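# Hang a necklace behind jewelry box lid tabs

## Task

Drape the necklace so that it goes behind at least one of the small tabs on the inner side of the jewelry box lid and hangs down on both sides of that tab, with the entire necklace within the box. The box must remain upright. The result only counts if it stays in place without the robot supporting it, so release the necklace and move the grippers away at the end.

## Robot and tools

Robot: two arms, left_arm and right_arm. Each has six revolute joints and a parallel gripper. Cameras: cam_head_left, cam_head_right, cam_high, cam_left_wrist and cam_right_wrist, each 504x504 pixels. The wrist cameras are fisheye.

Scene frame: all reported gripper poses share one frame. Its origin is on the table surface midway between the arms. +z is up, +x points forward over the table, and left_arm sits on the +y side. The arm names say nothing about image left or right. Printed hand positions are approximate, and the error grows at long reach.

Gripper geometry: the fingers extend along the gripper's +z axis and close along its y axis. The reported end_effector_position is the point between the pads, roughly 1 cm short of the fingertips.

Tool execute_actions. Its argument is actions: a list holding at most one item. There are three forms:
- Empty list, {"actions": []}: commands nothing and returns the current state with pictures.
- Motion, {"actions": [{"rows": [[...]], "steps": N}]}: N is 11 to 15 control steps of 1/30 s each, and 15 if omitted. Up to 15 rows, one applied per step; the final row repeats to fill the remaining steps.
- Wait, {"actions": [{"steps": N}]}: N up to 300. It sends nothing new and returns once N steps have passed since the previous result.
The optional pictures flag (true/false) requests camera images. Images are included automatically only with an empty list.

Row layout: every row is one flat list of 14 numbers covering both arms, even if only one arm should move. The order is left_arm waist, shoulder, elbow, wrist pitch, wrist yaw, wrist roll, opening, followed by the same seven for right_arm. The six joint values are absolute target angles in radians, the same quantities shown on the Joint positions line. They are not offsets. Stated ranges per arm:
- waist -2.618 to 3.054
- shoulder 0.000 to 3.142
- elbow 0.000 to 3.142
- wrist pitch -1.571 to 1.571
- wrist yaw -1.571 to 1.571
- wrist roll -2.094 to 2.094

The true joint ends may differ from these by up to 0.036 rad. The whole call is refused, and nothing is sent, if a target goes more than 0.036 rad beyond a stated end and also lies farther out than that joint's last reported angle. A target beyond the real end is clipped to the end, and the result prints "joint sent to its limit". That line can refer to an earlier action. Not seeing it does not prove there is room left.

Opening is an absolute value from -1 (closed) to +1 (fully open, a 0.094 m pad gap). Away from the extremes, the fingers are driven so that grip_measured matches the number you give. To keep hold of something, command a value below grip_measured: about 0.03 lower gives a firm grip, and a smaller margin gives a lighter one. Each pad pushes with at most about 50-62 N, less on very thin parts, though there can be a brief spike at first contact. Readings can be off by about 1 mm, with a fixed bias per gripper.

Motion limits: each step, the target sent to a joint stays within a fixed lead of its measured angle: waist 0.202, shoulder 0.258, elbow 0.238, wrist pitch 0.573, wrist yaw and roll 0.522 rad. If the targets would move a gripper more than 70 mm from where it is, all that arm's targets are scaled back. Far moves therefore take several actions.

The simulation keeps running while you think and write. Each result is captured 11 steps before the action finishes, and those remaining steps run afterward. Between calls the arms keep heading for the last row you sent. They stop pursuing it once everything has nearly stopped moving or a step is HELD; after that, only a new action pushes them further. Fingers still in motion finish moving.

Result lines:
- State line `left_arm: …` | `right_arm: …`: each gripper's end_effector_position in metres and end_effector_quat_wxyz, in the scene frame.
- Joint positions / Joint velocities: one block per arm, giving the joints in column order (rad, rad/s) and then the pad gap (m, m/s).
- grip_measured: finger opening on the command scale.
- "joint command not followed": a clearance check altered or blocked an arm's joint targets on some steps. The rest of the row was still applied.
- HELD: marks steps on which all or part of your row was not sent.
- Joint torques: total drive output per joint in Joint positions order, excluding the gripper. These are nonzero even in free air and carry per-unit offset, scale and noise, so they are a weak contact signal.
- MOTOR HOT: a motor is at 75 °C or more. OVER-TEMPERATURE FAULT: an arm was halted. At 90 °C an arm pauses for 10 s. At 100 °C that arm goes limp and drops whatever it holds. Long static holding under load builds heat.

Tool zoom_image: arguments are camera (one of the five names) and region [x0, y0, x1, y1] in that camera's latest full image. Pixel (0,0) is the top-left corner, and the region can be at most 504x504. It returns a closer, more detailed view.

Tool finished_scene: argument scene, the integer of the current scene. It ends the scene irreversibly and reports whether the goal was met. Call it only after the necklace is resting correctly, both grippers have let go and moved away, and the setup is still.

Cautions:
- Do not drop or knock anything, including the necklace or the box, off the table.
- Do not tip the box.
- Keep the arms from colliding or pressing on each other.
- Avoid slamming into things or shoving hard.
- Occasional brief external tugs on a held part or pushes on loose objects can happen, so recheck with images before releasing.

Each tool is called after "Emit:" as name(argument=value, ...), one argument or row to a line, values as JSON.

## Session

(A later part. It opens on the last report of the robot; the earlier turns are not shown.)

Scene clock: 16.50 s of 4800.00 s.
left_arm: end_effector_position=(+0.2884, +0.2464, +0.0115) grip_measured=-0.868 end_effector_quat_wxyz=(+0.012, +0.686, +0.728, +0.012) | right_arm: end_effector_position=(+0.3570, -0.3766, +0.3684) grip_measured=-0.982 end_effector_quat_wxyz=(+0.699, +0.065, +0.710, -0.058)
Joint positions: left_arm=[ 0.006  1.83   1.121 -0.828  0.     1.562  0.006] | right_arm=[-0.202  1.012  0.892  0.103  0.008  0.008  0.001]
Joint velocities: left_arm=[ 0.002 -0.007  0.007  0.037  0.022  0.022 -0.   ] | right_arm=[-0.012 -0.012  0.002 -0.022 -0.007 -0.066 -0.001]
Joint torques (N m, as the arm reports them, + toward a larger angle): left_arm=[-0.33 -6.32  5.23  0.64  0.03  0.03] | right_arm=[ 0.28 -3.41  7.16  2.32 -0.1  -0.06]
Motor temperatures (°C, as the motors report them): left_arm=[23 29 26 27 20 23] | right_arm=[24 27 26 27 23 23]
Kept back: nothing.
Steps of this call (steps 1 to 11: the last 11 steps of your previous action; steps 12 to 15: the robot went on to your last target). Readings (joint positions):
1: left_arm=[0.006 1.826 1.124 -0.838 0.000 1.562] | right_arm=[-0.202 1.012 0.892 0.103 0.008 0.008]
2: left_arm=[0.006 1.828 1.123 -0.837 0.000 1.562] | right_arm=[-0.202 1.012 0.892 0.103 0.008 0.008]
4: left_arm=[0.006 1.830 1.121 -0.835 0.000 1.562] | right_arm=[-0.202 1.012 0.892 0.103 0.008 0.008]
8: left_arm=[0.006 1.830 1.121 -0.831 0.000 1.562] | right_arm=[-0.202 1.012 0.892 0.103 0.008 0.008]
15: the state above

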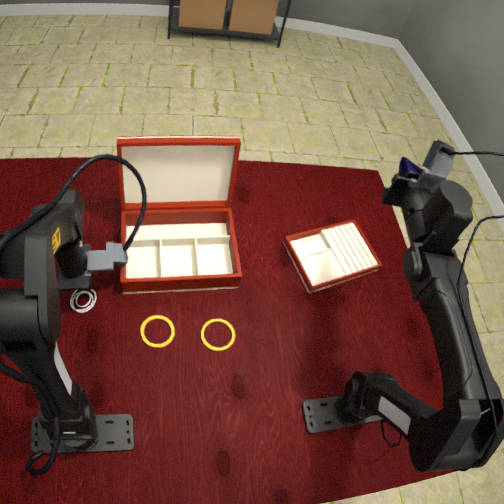

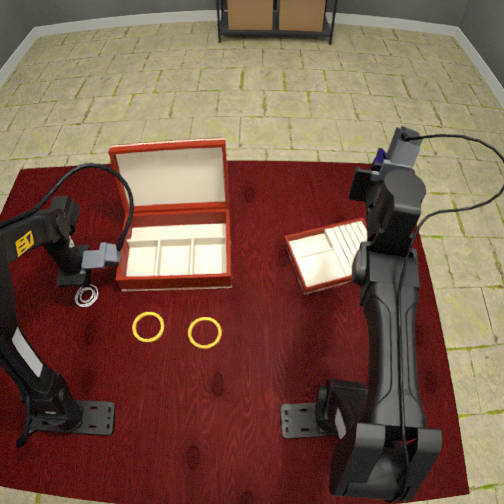

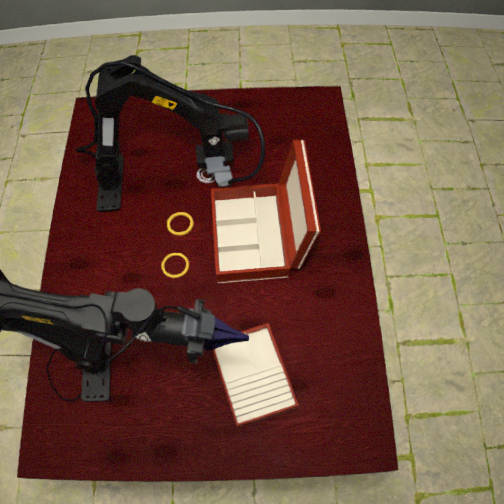

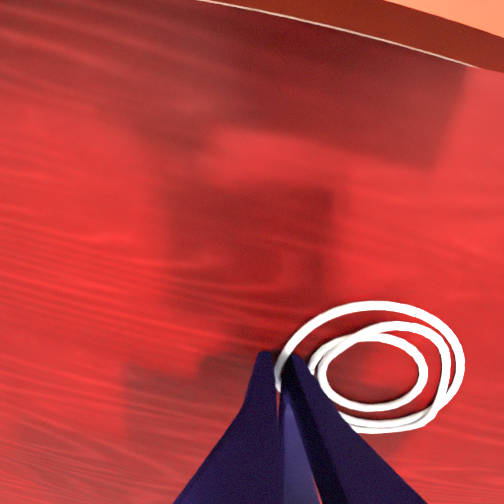

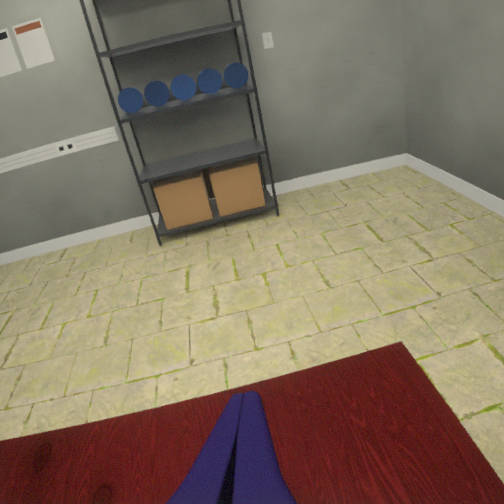

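Emit:
execute_actions(
  actions=[
    {"rows":[[0.0,1.85,1.09,-0.81,0,1.57,-0.87,-0.2,1.0,0.9,0.1,0,0,-1],[0.0,1.85,1.09,-0.81,0,1.57,-0.87,-0.2,1.0,0.9,0.1,0,0,-1],[0.0,1.85,1.09,-0.81,0,1.57,-0.87,-0.2,1.0,0.9,0.1,0,0,-1],[0.0,1.85,1.09,-0.81,0,1.57,-0.87,-0.2,1.0,0.9,0.1,0,0,-1],[0.0,1.85,1.09,-0.81,0,1.57,-0.87,-0.2,1.0,0.9,0.1,0,0,-1],[0.0,1.85,1.09,-0.81,0,1.57,-0.87,-0.2,1.0,0.9,0.1,0,0,-1],[0.0,1.85,1.09,-0.81,0,1.57,-1,-0.2,1.0,0.9,0.1,0,0,-1]],"steps":15},
  ],
)

Emit:
execute_actions(
  actions=[
    {"rows":[[0.0,1.85,1.09,-0.81,0,1.57,-1,-0.2,1.0,0.9,0.1,0,0,-1],[0.0,1.85,1.09,-0.81,0,1.57,-1,-0.2,1.0,0.9,0.1,0,0,-1],[0.0,1.85,1.09,-0.81,0,1.57,-1,-0.2,1.0,0.9,0.1,0,0,-1],[0.0,1.85,1.09,-0.81,0,1.57,-1,-0.2,1.0,0.9,0.1,0,0,-1],[0.0,1.82,1.13,-0.86,0,1.57,-1,-0.2,1.0,0.9,0.1,0,0,-1],[0.0,1.82,1.13,-0.86,0,1.57,-1,-0.2,1.0,0.9,0.1,0,0,-1],[0.0,1.82,1.13,-0.86,0,1.57,-1,-0.2,1.0,0.9,0.1,0,0,-1],[0.02,1.78,1.17,-0.95,0,1.57,-1,-0.2,1.0,0.9,0.1,0,0,-1],[0.02,1.78,1.17,-0.95,0,1.57,-1,-0.2,1.0,0.9,0.1,0,0,-1],[0.02,1.78,1.17,-0.95,0,1.57,-1,-0.2,1.0,0.9,0.1,0,0,-1],[0.04,1.72,1.22,-1.05,0,1.57,-1,-0.2,1.0,0.9,0.1,0,0,-1]],"steps":15},
  ],
)

Emit:
execute_actions(
  actions=[
    {"steps":20},
  ],
  pictures=true,
)

Scene clock: 17.70 s of 4800.00 s.
left_arm: end_effector_position=(+0.2899, +0.2464, +0.0115) grip_measured=-0.868 end_effector_quat_wxyz=(+0.014, +0.686, +0.728, +0.014) | right_arm: end_effector_position=(+0.3570, -0.3766, +0.3684) grip_measured=-0.982 end_effector_quat_wxyz=(+0.699, +0.065, +0.710, -0.058)
Joint positions: left_arm=[ 0.006  1.83   1.121 -0.822  0.     1.562  0.006] | right_arm=[-0.202  1.012  0.892  0.103  0.008  0.008  0.001]
Joint velocities: left_arm=[-0.002 -0.007 -0.002  0.022  0.007 -0.022  0.001] | right_arm=[-0.017  0.022 -0.002 -0.007  0.007 -0.051  0.   ]
Joint torques (N m, as the arm reports them, + toward a larger angle): left_arm=[-0.39 -6.03  4.36  0.62  0.03  0.03] | right_arm=[ 0.3  -3.54  6.94  2.35 -0.11 -0.09]
Motor temperatures (°C, as the motors report them): left_arm=[23 29 26 27 20 23] | right_arm=[24 27 26 27 23 23]
Steps of this call (steps 1 to 15: the robot went on to your last target; steps 16 to 32: nothing new was sent; steps 33 to 36: the first 4 steps of this action). Readings (joint positions):
33: left_arm=[0.006 1.830 1.121 -0.827 0.000 1.562] | right_arm=[-0.202 1.012 0.892 0.103 0.008 0.008]
34: left_arm=[0.006 1.830 1.121 -0.825 0.000 1.562] | right_arm=[-0.202 1.012 0.892 0.103 0.008 0.008]
36: the state above

Scene clock: 18.20 s of 4800.00 s.
left_arm: end_effector_position=(+0.2906, +0.2465, +0.0116) grip_measured=-0.990 end_effector_quat_wxyz=(+0.015, +0.686, +0.728, +0.015) | right_arm: end_effector_position=(+0.3570, -0.3766, +0.3684) grip_measured=-0.982 end_effector_quat_wxyz=(+0.699, +0.065, +0.710, -0.058)
Joint positions: left_arm=[ 0.006  1.83   1.121 -0.819  0.     1.562  0.   ] | right_arm=[-0.202  1.012  0.892  0.103  0.008  0.008  0.001]
Joint velocities: left_arm=[ 0.007  0.012 -0.022 -0.007 -0.007 -0.022 -0.001] | right_arm=[-0.002 -0.007 -0.002  0.051 -0.007  0.051 -0.   ]
Joint torques (N m, as the arm reports them, + toward a larger angle): left_arm=[-0.35 -5.92  4.39  0.65  0.02  0.04] | right_arm=[ 0.11 -3.16  7.22  2.33 -0.11 -0.09]
Motor temperatures (°C, as the motors report them): left_arm=[23 29 26 27 20 23] | right_arm=[24 27 26 27 23 23]
Steps of this call (steps 1 to 11: the last 11 steps of your previous action; steps 12 to 15: the first 4 steps of this action). Readings (joint positions):
12: left_arm=[0.006 1.830 1.121 -0.819 0.000 1.562] | right_arm=[-0.202 1.012 0.892 0.103 0.008 0.008]
13: left_arm=[0.006 1.830 1.121 -0.819 0.000 1.562] | right_arm=[-0.202 1.012 0.892 0.103 0.008 0.008]
15: the state above

Scene clock: 18.87 s of 4800.00 s.
left_arm: end_effector_position=(+0.2767, +0.2544, +0.0621) grip_measured=-0.996 end_effector_quat_wxyz=(+0.010, +0.676, +0.737, +0.011) | right_arm: end_effector_position=(+0.3570, -0.3766, +0.3684) grip_measured=-0.982 end_effector_quat_wxyz=(+0.699, +0.065, +0.710, -0.058)
Joint positions: left_arm=[ 0.033  1.723  1.205 -1.024  0.     1.562  0.   ] | right_arm=[-0.202  1.012  0.892  0.103  0.008  0.008  0.001]
Joint velocities: left_arm=[-0.022  0.012  0.007 -0.066  0.037  0.007 -0.001] | right_arm=[ 0.007  0.027 -0.012  0.022  0.022 -0.037 -0.001]
Joint torques (N m, as the arm reports them, + toward a larger angle): left_arm=[ 0.58 -7.07  8.83  0.4   0.02  0.03] | right_arm=[ 0.2  -3.31  7.2   2.3  -0.11 -0.1 ]
Motor temperatures (°C, as the motors report them): left_arm=[23 29 26 27 20 23] | right_arm=[24 27 27 27 23 23]
Kept back: nothing.
Steps of this call (steps 1 to 11: the last 11 steps of your previous action; steps 12 to 20: the robot went on to your last target). Readings (joint positions):
1: left_arm=[0.006 1.830 1.121 -0.821 0.000 1.562] | right_arm=[-0.202 1.012 0.892 0.103 0.008 0.008]
2: left_arm=[0.006 1.830 1.121 -0.822 0.000 1.562] | right_arm=[-0.202 1.012 0.892 0.103 0.008 0.008]
4: left_arm=[0.006 1.823 1.125 -0.835 0.000 1.562] | right_arm=[-0.202 1.012 0.892 0.103 0.008 0.008]
8: left_arm=[0.012 1.787 1.156 -0.929 0.000 1.562] | right_arm=[-0.202 1.012 0.892 0.103 0.008 0.008]
20: the state above

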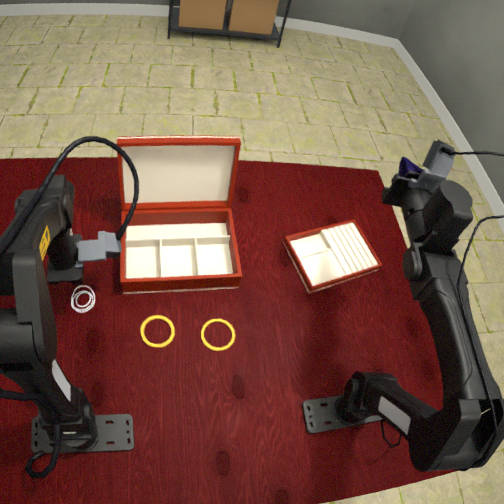

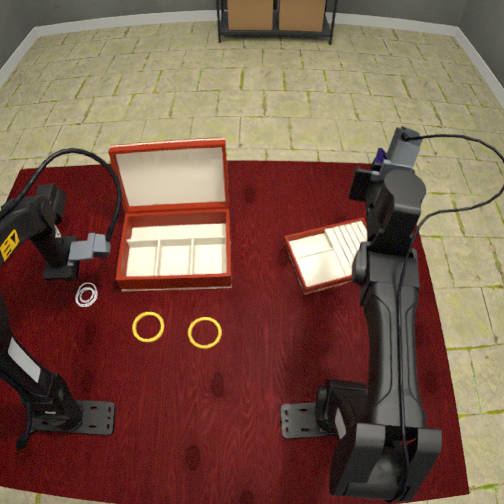

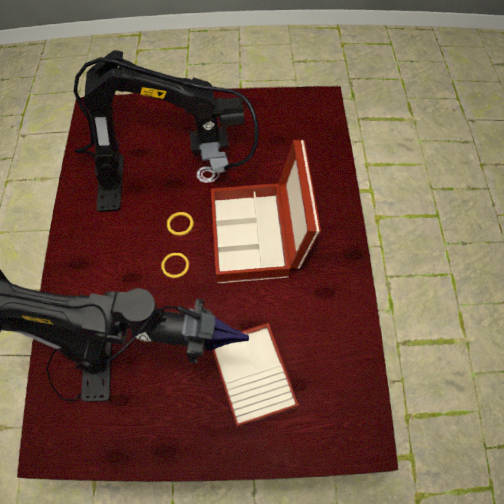

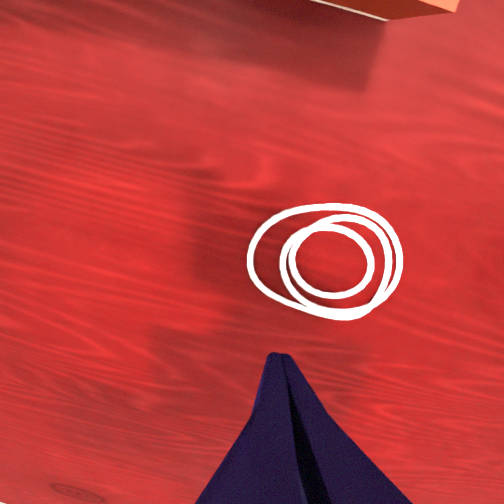

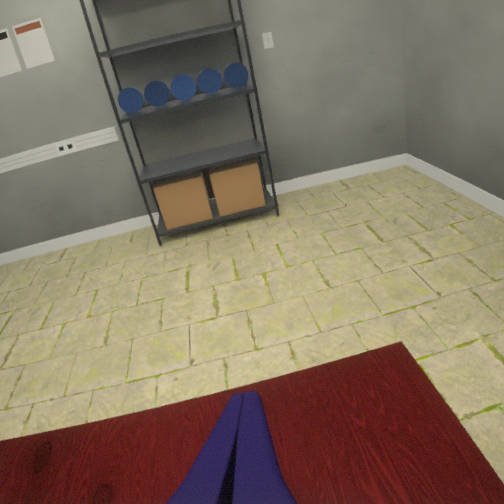

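Emit:
execute_actions(
  actions=[
    {"rows":[[0.04,1.72,1.22,-1.05,0,1.57,-0.87,-0.2,1.0,0.9,0.1,0,0,-1]]},
  ],
  pictures=true,
)

Scene clock: 20.73 s of 4800.00 s.
left_arm: end_effector_position=(+0.2749, +0.2542, +0.0621) grip_measured=-0.872 end_effector_quat_wxyz=(+0.008, +0.676, +0.737, +0.008) | right_arm: end_effector_position=(+0.3570, -0.3766, +0.3684) grip_measured=-0.982 end_effector_quat_wxyz=(+0.699, +0.065, +0.710, -0.058)
Joint positions: left_arm=[ 0.033  1.723  1.205 -1.031  0.     1.562  0.006] | right_arm=[-0.202  1.012  0.892  0.103  0.008  0.008  0.001]
Joint velocities: left_arm=[-0.017 -0.007  0.002  0.022 -0.022 -0.007  0.001] | right_arm=[-0.002  0.002 -0.017 -0.022  0.051 -0.022 -0.001]
Joint torques (N m, as the arm reports them, + toward a larger angle): left_arm=[ 0.56 -7.01  8.69  0.33  0.03  0.04] | right_arm=[ 0.16 -3.34  7.07  2.32 -0.08 -0.12]
Motor temperatures (°C, as the motors report them): left_arm=[23 30 27 27 20 23] | right_arm=[24 26 27 27 23 23]
Steps of this call (steps 1 to 30: the robot went on to your last target; steps 31 to 52: nothing new was sent; steps 53 to 56: the first 4 steps of this action). Readings (joint positions):
53: left_arm=[0.033 1.723 1.205 -1.031 0.000 1.562] | right_arm=[-0.202 1.012 0.892 0.103 0.008 0.008]
54: left_arm=[0.033 1.723 1.205 -1.031 0.000 1.562] | right_arm=[-0.202 1.012 0.892 0.103 0.008 0.008]
56: the state above

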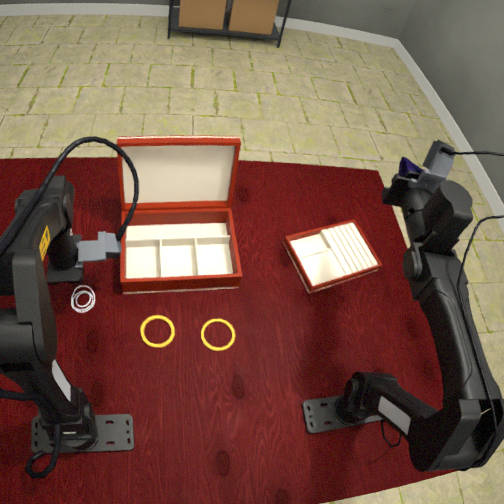

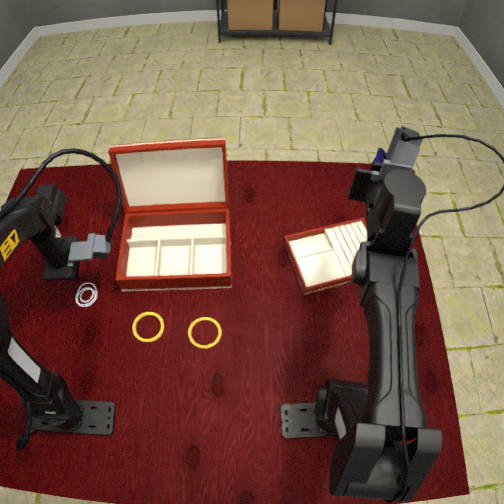

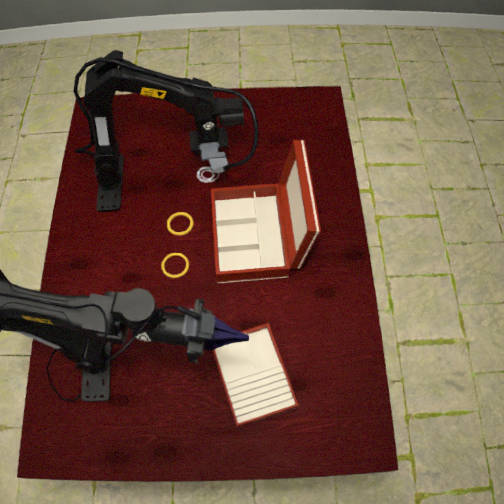

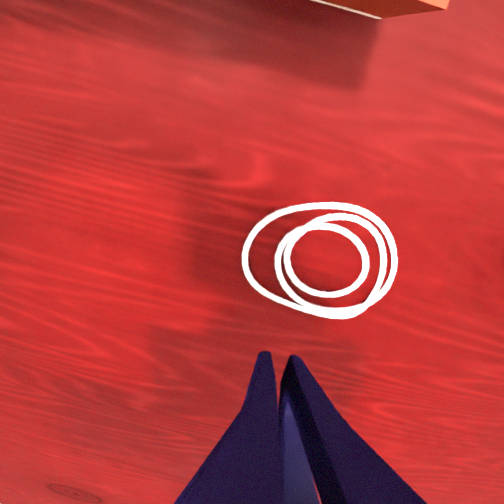

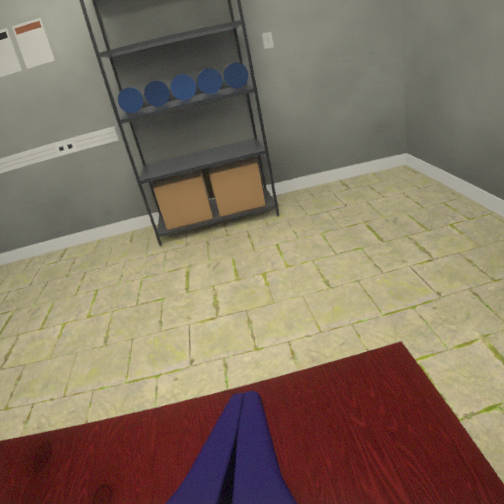

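Emit:
execute_actions(
  actions=[
    {"rows":[[0.025,1.80,1.13,-0.90,0,1.57,-0.80,-0.2,1.0,0.9,0.1,0,0,-1]]},
  ],
)

Emit:
execute_actions(
  actions=[
    {"steps":15},
  ],
  pictures=true,
)

Scene clock: 21.43 s of 4800.00 s.
left_arm: end_effector_position=(+0.2786, +0.2545, +0.0413) grip_measured=-0.802 end_effector_quat_wxyz=(+0.006, +0.676, +0.737, +0.007) | right_arm: end_effector_position=(+0.3570, -0.3766, +0.3684) grip_measured=-0.982 end_effector_quat_wxyz=(+0.699, +0.065, +0.710, -0.058)
Joint positions: left_arm=[ 0.033  1.765  1.168 -0.956  0.     1.562  0.009] | right_arm=[-0.202  1.012  0.892  0.103  0.008  0.008  0.001]
Joint velocities: left_arm=[ 0.012  0.447 -0.3    0.432 -0.051 -0.095  0.001] | right_arm=[ 0.007  0.002 -0.007  0.051  0.007  0.051 -0.   ]
Joint torques (N m, as the arm reports them, + toward a larger angle): left_arm=[-0.56 -6.48  5.54  0.51  0.02  0.03] | right_arm=[ 0.15 -3.33  7.24  2.3  -0.08 -0.12]
Motor temperatures (°C, as the motors report them): left_arm=[23 30 27 27 20 23] | right_arm=[24 26 27 27 23 23]
Steps of this call (steps 1 to 11: the last 11 steps of your previous action; steps 12 to 15: the robot went on to your last target; steps 16 to 17: nothing new was sent; steps 18 to 21: the first 4 steps of this action). Readings (joint positions):
18: left_arm=[0.033 1.727 1.199 -1.018 0.000 1.562] | right_arm=[-0.202 1.012 0.892 0.103 0.008 0.008]
19: left_arm=[0.033 1.735 1.189 -0.992 0.000 1.562] | right_arm=[-0.202 1.012 0.892 0.103 0.008 0.008]
21: the state above

Scene clock: 21.93 s of 4800.00 s.
left_arm: end_effector_position=(+0.2780, +0.2545, +0.0251) grip_measured=-0.802 end_effector_quat_wxyz=(+0.001, +0.676, +0.737, +0.001) | right_arm: end_effector_position=(+0.3570, -0.3766, +0.3684) grip_measured=-0.982 end_effector_quat_wxyz=(+0.699, +0.065, +0.710, -0.058)
Joint positions: left_arm=[ 0.033  1.799  1.141 -0.909  0.     1.562  0.009] | right_arm=[-0.202  1.012  0.892  0.103  0.008  0.008  0.001]
Joint velocities: left_arm=[-0.002 -0.012  0.002 -0.022 -0.007  0.007 -0.   ] | right_arm=[-0.002  0.007 -0.012  0.022 -0.022 -0.007  0.   ]
Joint torques (N m, as the arm reports them, + toward a larger angle): left_arm=[-0.53 -7.2   6.18  0.55  0.03  0.03] | right_arm=[ 0.15 -3.15  7.39  2.3  -0.09 -0.09]
Motor temperatures (°C, as the motors report them): left_arm=[23 30 27 26 20 23] | right_arm=[24 26 27 27 23 23]
Kept back: nothing.
Steps of this call (steps 1 to 11: the last 11 steps of your previous action; steps 12 to 15: the robot went on to your last target). Readings (joint positions):
1: left_arm=[0.033 1.779 1.159 -0.945 0.000 1.562] | right_arm=[-0.202 1.012 0.892 0.103 0.008 0.008]
2: left_arm=[0.033 1.790 1.151 -0.938 0.000 1.562] | right_arm=[-0.202 1.012 0.892 0.103 0.008 0.008]
4: left_arm=[0.033 1.799 1.142 -0.931 0.000 1.562] | right_arm=[-0.202 1.012 0.892 0.103 0.008 0.008]
8: left_arm=[0.033 1.799 1.141 -0.918 0.000 1.562] | right_arm=[-0.202 1.012 0.892 0.103 0.008 0.008]
15: the state above

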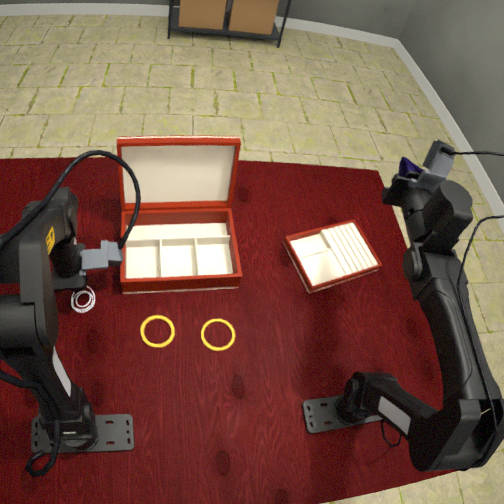

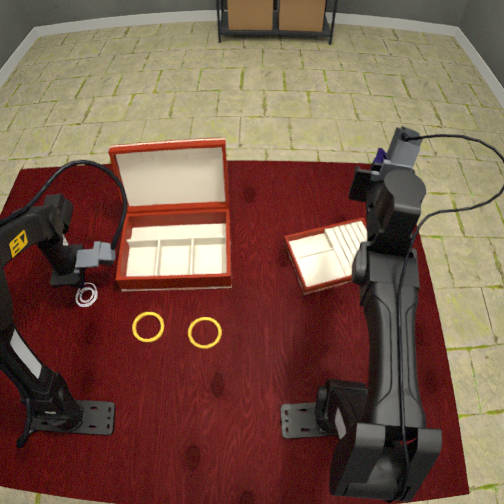

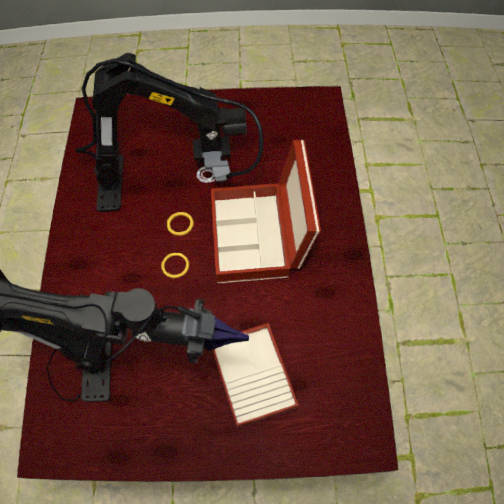

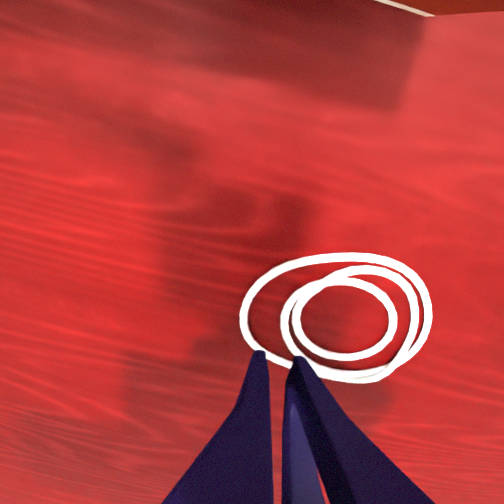

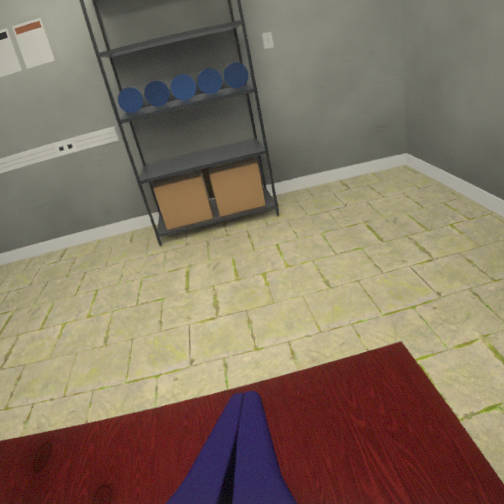

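Emit:
execute_actions(
  actions=[
    {"rows":[[-0.005,1.845,1.215,-0.925,0,1.57,-0.80,-0.2,1.0,0.9,0.1,0,0,-1]]},
  ],
)

Emit:
execute_actions(
  actions=[
    {"steps":20},
  ],
  pictures=true,
)

Scene clock: 22.87 s of 4800.00 s.
left_arm: end_effector_position=(+0.2881, +0.2488, +0.0264) grip_measured=-0.802 end_effector_quat_wxyz=(+0.002, +0.684, +0.730, +0.004) | right_arm: end_effector_position=(+0.3570, -0.3766, +0.3684) grip_measured=-0.982 end_effector_quat_wxyz=(+0.699, +0.065, +0.710, -0.058)
Joint positions: left_arm=[ 0.012  1.826  1.182 -0.917 -0.002  1.562  0.009] | right_arm=[-0.202  1.012  0.892  0.103  0.008  0.008  0.001]
Joint velocities: left_arm=[-0.188  0.105  0.193 -0.007 -0.007  0.037  0.001] | right_arm=[ 0.007  0.007  0.002 -0.081 -0.037 -0.007 -0.   ]
Joint torques (N m, as the arm reports them, + toward a larger angle): left_arm=[-0.27 -6.68  8.86  0.36  0.06  0.02] | right_arm=[ 0.09 -3.27  7.28  2.31 -0.1  -0.1 ]
Motor temperatures (°C, as the motors report them): left_arm=[23 30 27 26 20 23] | right_arm=[24 26 27 27 23 23]
Steps of this call (steps 1 to 15: the robot went on to your last target; steps 16 to 24: nothing new was sent; steps 25 to 28: the first 4 steps of this action). Readings (joint positions):
25: left_arm=[0.030 1.803 1.148 -0.914 -0.001 1.562] | right_arm=[-0.202 1.012 0.892 0.103 0.008 0.008]
26: left_arm=[0.025 1.812 1.161 -0.919 -0.002 1.562] | right_arm=[-0.202 1.012 0.892 0.103 0.008 0.008]
28: the state above

Scene clock: 23.53 s of 4800.00 s.
left_arm: end_effector_position=(+0.2907, +0.2456, +0.0271) grip_measured=-0.802 end_effector_quat_wxyz=(+0.004, +0.688, +0.726, +0.006) | right_arm: end_effector_position=(+0.3570, -0.3766, +0.3684) grip_measured=-0.982 end_effector_quat_wxyz=(+0.699, +0.065, +0.710, -0.058)
Joint positions: left_arm=[ 0.001  1.829  1.189 -0.916 -0.002  1.562  0.009] | right_arm=[-0.202  1.012  0.892  0.103  0.008  0.008  0.001]
Joint velocities: left_arm=[-0.012 -0.007  0.002  0.007  0.066 -0.081  0.001] | right_arm=[ 0.017 -0.022 -0.002 -0.095  0.022 -0.037 -0.   ]
Joint torques (N m, as the arm reports them, + toward a larger angle): left_arm=[-0.36 -6.39  9.37  0.43  0.05  0.04] | right_arm=[ 0.25 -3.27  7.05  2.33 -0.08 -0.1 ]
Motor temperatures (°C, as the motors report them): left_arm=[23 30 27 26 20 23] | right_arm=[24 26 27 27 23 23]
Kept back: nothing.
Steps of this call (steps 1 to 11: the last 11 steps of your previous action; steps 12 to 20: the robot went on to your last target). Readings (joint positions):
1: left_arm=[0.006 1.829 1.187 -0.917 -0.002 1.562] | right_arm=[-0.202 1.012 0.892 0.103 0.008 0.008]
2: left_arm=[0.003 1.829 1.189 -0.916 -0.002 1.562] | right_arm=[-0.202 1.012 0.892 0.103 0.008 0.008]
4: left_arm=[0.001 1.829 1.189 -0.916 -0.002 1.562] | right_arm=[-0.202 1.012 0.892 0.103 0.008 0.008]
8: left_arm=[0.001 1.829 1.189 -0.916 -0.002 1.562] | right_arm=[-0.202 1.012 0.892 0.103 0.008 0.008]
20: the state above

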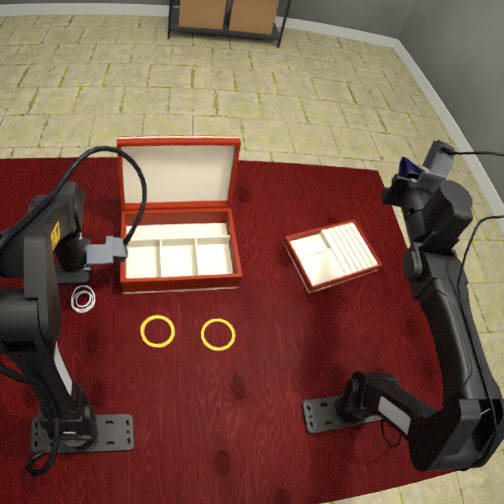

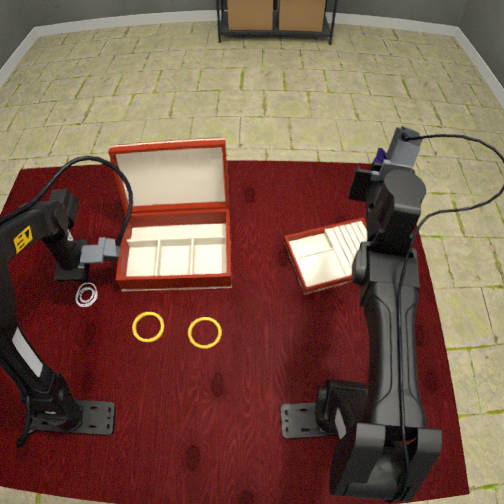

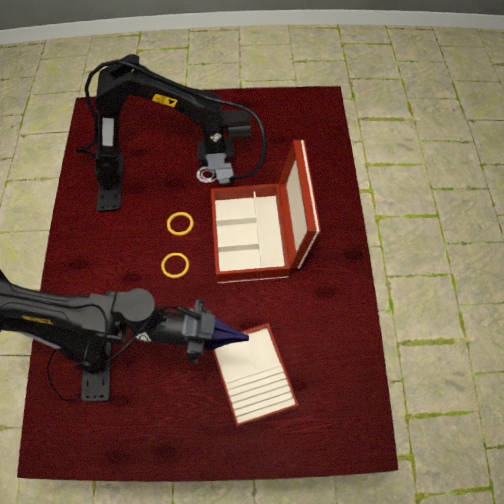

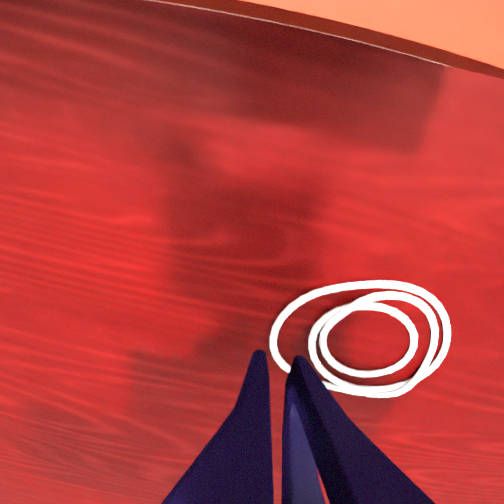

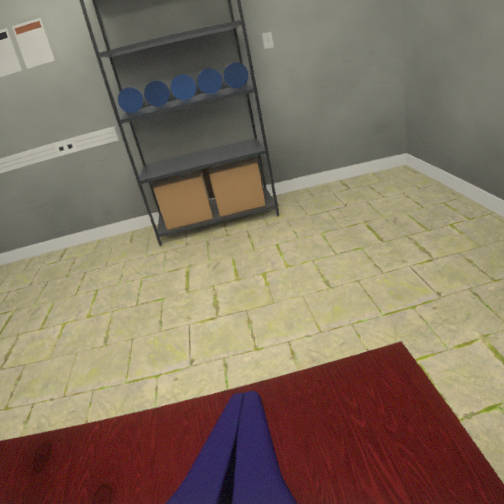

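Emit:
execute_actions(
  actions=[
    {"rows":[[-0.005,1.875,1.13,-0.86,0,1.57,-0.80,-0.2,1.0,0.9,0.1,0,0,-1]]},
  ],
)

Emit:
execute_actions(
  actions=[
    {"steps":15},
  ],
  pictures=true,
)

Emit:
zoom_image(
  camera="cam_left_wrist",
  region=[200,290,400,460],
)

Scene clock: 24.37 s of 4800.00 s.
left_arm: end_effector_position=(+0.2879, +0.2455, +0.0157) grip_measured=-0.802 end_effector_quat_wxyz=(+0.000, +0.688, +0.726, +0.002) | right_arm: end_effector_position=(+0.3570, -0.3766, +0.3684) grip_measured=-0.982 end_effector_quat_wxyz=(+0.699, +0.065, +0.710, -0.058)
Joint positions: left_arm=[ 0.001  1.848  1.163 -0.884 -0.002  1.562  0.009] | right_arm=[-0.202  1.012  0.892  0.103  0.008  0.008  0.001]
Joint velocities: left_arm=[ 0.007  0.242 -0.203  0.183  0.051  0.022 -0.   ] | right_arm=[-0.007 -0.022 -0.007  0.037 -0.11  -0.037 -0.001]
Joint torques (N m, as the arm reports them, + toward a larger angle): left_arm=[-0.42 -6.59  5.29  0.55  0.05  0.03] | right_arm=[ 0.16 -3.31  6.96  2.3  -0.12 -0.11]
Motor temperatures (°C, as the motors report them): left_arm=[23 30 27 26 20 23] | right_arm=[24 26 27 27 23 23]
Steps of this call (steps 1 to 15: the robot went on to your last target; steps 16 to 21: nothing new was sent; steps 22 to 25: the first 4 steps of this action). Readings (joint positions):
22: left_arm=[0.001 1.831 1.185 -0.909 -0.002 1.562] | right_arm=[-0.202 1.012 0.892 0.103 0.008 0.008]
23: left_arm=[0.001 1.834 1.177 -0.897 -0.002 1.562] | right_arm=[-0.202 1.012 0.892 0.103 0.008 0.008]
25: the state above

Scene clock: 24.87 s of 4800.00 s.
left_arm: end_effector_position=(+0.2893, +0.2455, +0.0108) grip_measured=-0.802 end_effector_quat_wxyz=(+0.001, +0.688, +0.726, +0.002) | right_arm: end_effector_position=(+0.3570, -0.3766, +0.3684) grip_measured=-0.982 end_effector_quat_wxyz=(+0.699, +0.065, +0.710, -0.058)
Joint positions: left_arm=[ 0.001  1.859  1.157 -0.864 -0.002  1.563  0.009] | right_arm=[-0.202  1.012  0.892  0.103  0.008  0.008  0.001]
Joint velocities: left_arm=[ 0.002  0.012 -0.012 -0.066 -0.051 -0.037 -0.001] | right_arm=[ 0.002 -0.002 -0.007 -0.022 -0.007 -0.022  0.001]
Joint torques (N m, as the arm reports them, + toward a larger angle): left_arm=[-0.37 -6.47  4.73  0.53  0.06  0.01] | right_arm=[ 0.17 -3.28  7.06  2.29 -0.07 -0.09]
Motor temperatures (°C, as the motors report them): left_arm=[23 30 27 26 20 23] | right_arm=[24 26 27 27 23 23]
Kept back: nothing.
Steps of this call (steps 1 to 11: the last 11 steps of your previous action; steps 12 to 15: the robot went on to your last target). Readings (joint positions):
1: left_arm=[0.001 1.855 1.157 -0.881 -0.002 1.562] | right_arm=[-0.202 1.012 0.892 0.103 0.008 0.008]
2: left_arm=[0.001 1.855 1.157 -0.873 -0.002 1.563] | right_arm=[-0.202 1.012 0.892 0.103 0.008 0.008]
4: left_arm=[0.001 1.858 1.157 -0.866 -0.002 1.563] | right_arm=[-0.202 1.012 0.892 0.103 0.008 0.008]
8: left_arm=[0.001 1.859 1.157 -0.864 -0.002 1.563] | right_arm=[-0.202 1.012 0.892 0.103 0.008 0.008]
15: the state above

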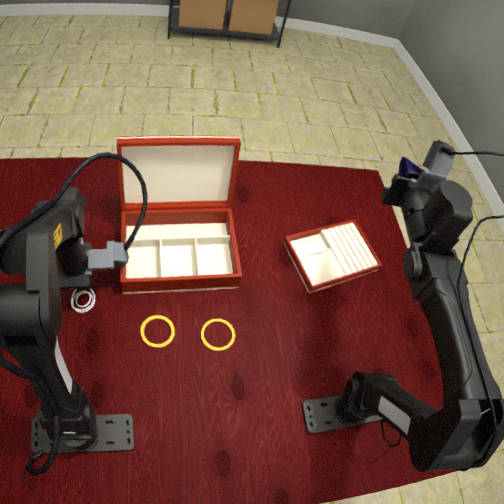

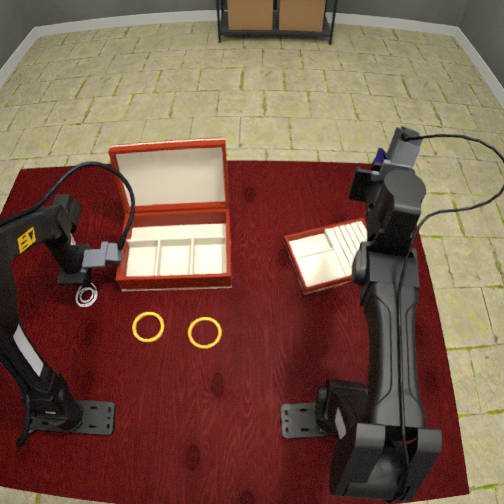

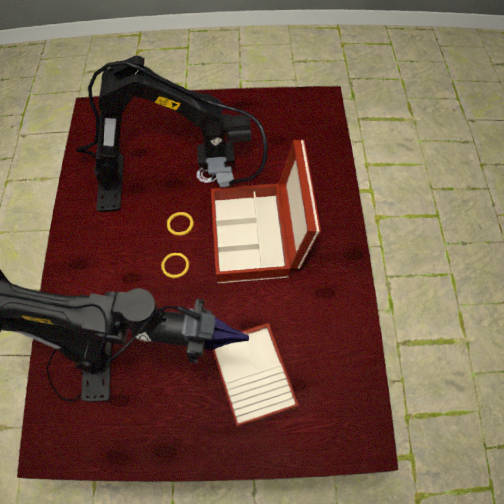

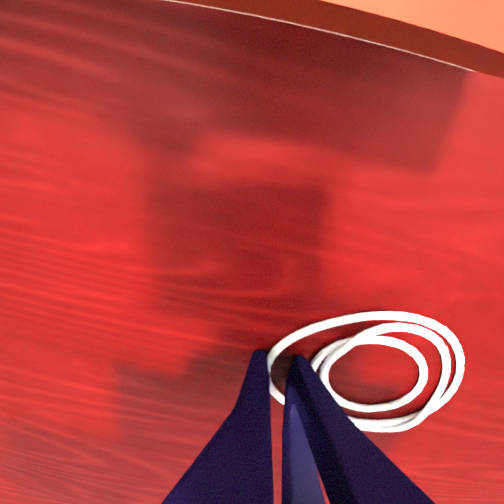

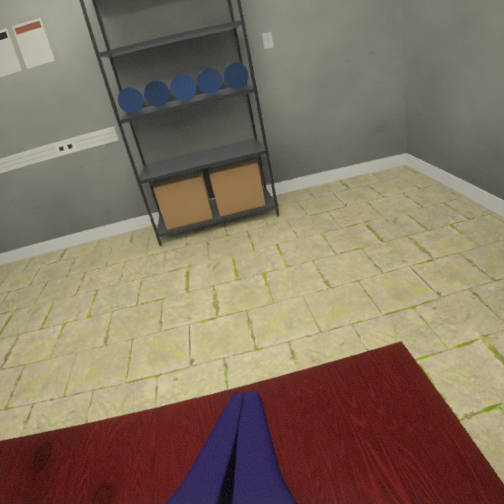

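Region (200, 290, 400, 460) of cam_left_wrist's 504x504 image, scaled by 2.520, with more detail than that image has; it fills the top 428 rows of this view, and the rest is white.

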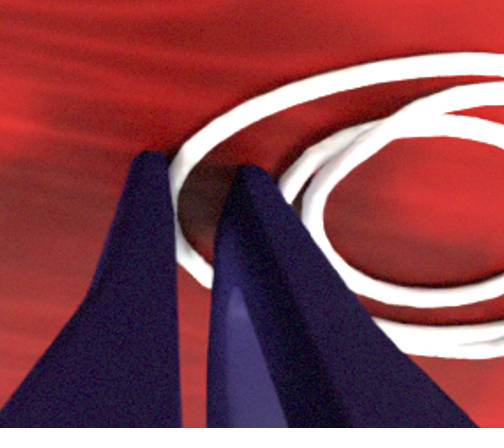

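Emit:
execute_actions(
  actions=[
    {"rows":[[-0.005,1.885,1.125,-0.87,0,1.57,-0.80,-0.2,1.0,0.9,0.1,0,0,-1],[-0.005,1.885,1.125,-0.87,0,1.57,-0.80,-0.2,1.0,0.9,0.1,0,0,-1],[-0.005,1.885,1.125,-0.87,0,1.57,-0.80,-0.2,1.0,0.9,0.1,0,0,-1],[-0.005,1.885,1.125,-0.87,0,1.57,-0.80,-0.2,1.0,0.9,0.1,0,0,-1],[-0.005,1.885,1.125,-0.87,0,1.57,-1,-0.2,1.0,0.9,0.1,0,0,-1]]},
  ],
)

Emit:
execute_actions(
  actions=[
    {"steps":20},
  ],
  pictures=true,
)

Emit:
zoom_image(
  camera="cam_left_wrist",
  region=[200,290,400,460],
)

Scene clock: 25.53 s of 4800.00 s.
left_arm: end_effector_position=(+0.2893, +0.2455, +0.0108) grip_measured=-0.802 end_effector_quat_wxyz=(+0.001, +0.688, +0.726, +0.002) | right_arm: end_effector_position=(+0.3570, -0.3766, +0.3684) grip_measured=-0.982 end_effector_quat_wxyz=(+0.699, +0.065, +0.710, -0.058)
Joint positions: left_arm=[ 0.001  1.859  1.157 -0.864 -0.002  1.563  0.009] | right_arm=[-0.202  1.012  0.892  0.103  0.008  0.008  0.001]
Joint velocities: left_arm=[ 0.002 -0.007  0.002 -0.095 -0.037  0.007  0.   ] | right_arm=[ 0.002 -0.007 -0.002  0.007 -0.007  0.022  0.001]
Joint torques (N m, as the arm reports them, + toward a larger angle): left_arm=[-0.44 -5.74  4.21  0.43  0.05  0.02] | right_arm=[ 0.24 -3.34  7.03  2.32 -0.1  -0.1 ]
Motor temperatures (°C, as the motors report them): left_arm=[23 30 27 26 20 23] | right_arm=[24 26 27 27 23 23]
Steps of this call (steps 1 to 15: the robot went on to your last target; step 16: nothing new was sent; steps 17 to 20: the first 4 steps of this action). Readings (joint positions):
17: left_arm=[0.001 1.859 1.157 -0.864 -0.002 1.563] | right_arm=[-0.202 1.012 0.892 0.103 0.008 0.008]
18: left_arm=[0.001 1.859 1.157 -0.864 -0.002 1.563] | right_arm=[-0.202 1.012 0.892 0.103 0.008 0.008]
20: the state above

Scene clock: 26.20 s of 4800.00 s.
left_arm: end_effector_position=(+0.2893, +0.2455, +0.0108) grip_measured=-0.988 end_effector_quat_wxyz=(+0.001, +0.688, +0.726, +0.002) | right_arm: end_effector_position=(+0.3570, -0.3766, +0.3684) grip_measured=-0.982 end_effector_quat_wxyz=(+0.699, +0.065, +0.710, -0.058)
Joint positions: left_arm=[ 0.001  1.859  1.157 -0.864 -0.002  1.563  0.001] | right_arm=[-0.202  1.012  0.892  0.103  0.008  0.008  0.001]
Joint velocities: left_arm=[-0.002  0.002 -0.002  0.007 -0.11   0.037 -0.   ] | right_arm=[-0.002 -0.007  0.017 -0.007 -0.022 -0.081  0.   ]
Joint torques (N m, as the arm reports them, + toward a larger angle): left_arm=[-0.45 -5.73  4.23  0.43  0.06  0.03] | right_arm=[ 0.27 -3.26  7.24  2.28 -0.11 -0.11]
Motor temperatures (°C, as the motors report them): left_arm=[23 30 27 26 20 23] | right_arm=[24 26 27 27 23 23]
Kept back: nothing.
Steps of this call (steps 1 to 11: the last 11 steps of your previous action; steps 12 to 15: the robot went on to your last target; steps 16 to 20: nothing new was sent). Readings (joint positions):
1: left_arm=[0.001 1.859 1.157 -0.864 -0.002 1.563] | right_arm=[-0.202 1.012 0.892 0.103 0.008 0.008]
2: left_arm=[0.001 1.859 1.157 -0.864 -0.002 1.563] | right_arm=[-0.202 1.012 0.892 0.103 0.008 0.008]
4: left_arm=[0.001 1.859 1.157 -0.864 -0.002 1.563] | right_arm=[-0.202 1.012 0.892 0.103 0.008 0.008]
8: left_arm=[0.001 1.859 1.157 -0.864 -0.002 1.563] | right_arm=[-0.202 1.012 0.892 0.103 0.008 0.008]
20: the state above
All arms were judged still, so your last target was given up. Only a new action makes them travel on or press farther. Fingers that are still opening or closing keep moving.

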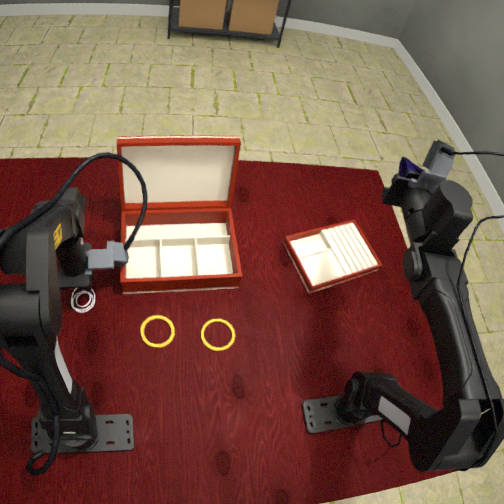

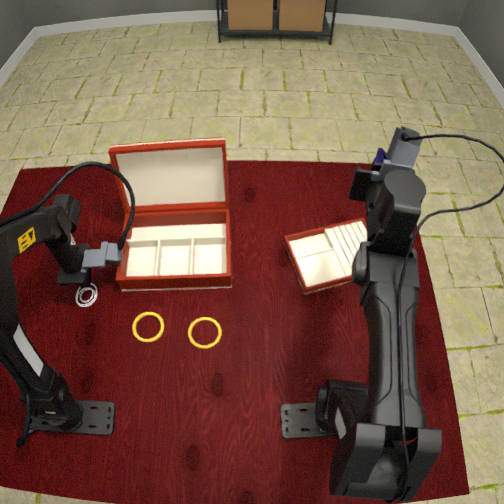

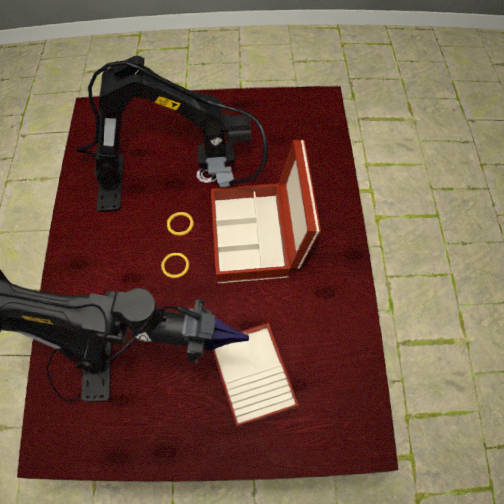

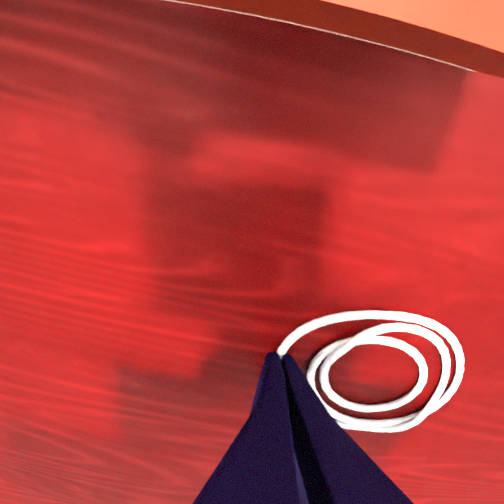

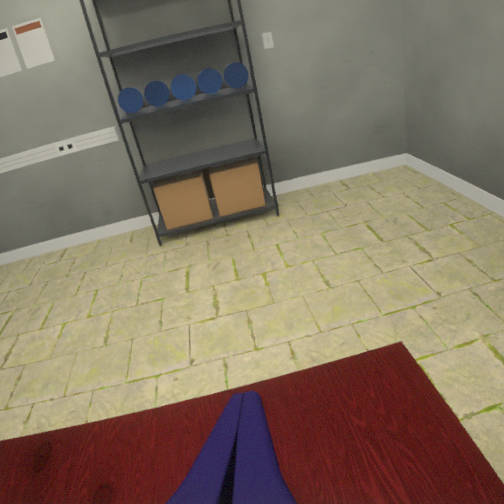

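Region (200, 290, 400, 460) of cam_left_wrist's 504x504 image, scaled by 2.520, with more detail than that image has; it fills the top 428 rows of this view, and the rest is white.

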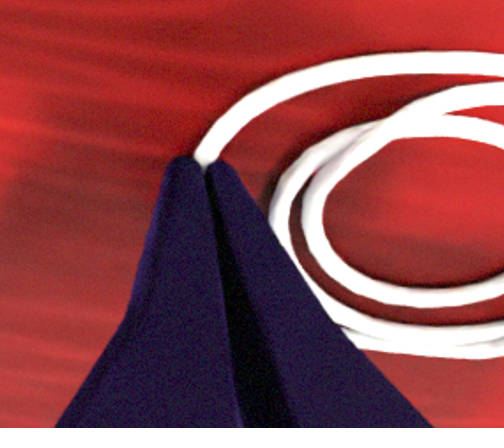

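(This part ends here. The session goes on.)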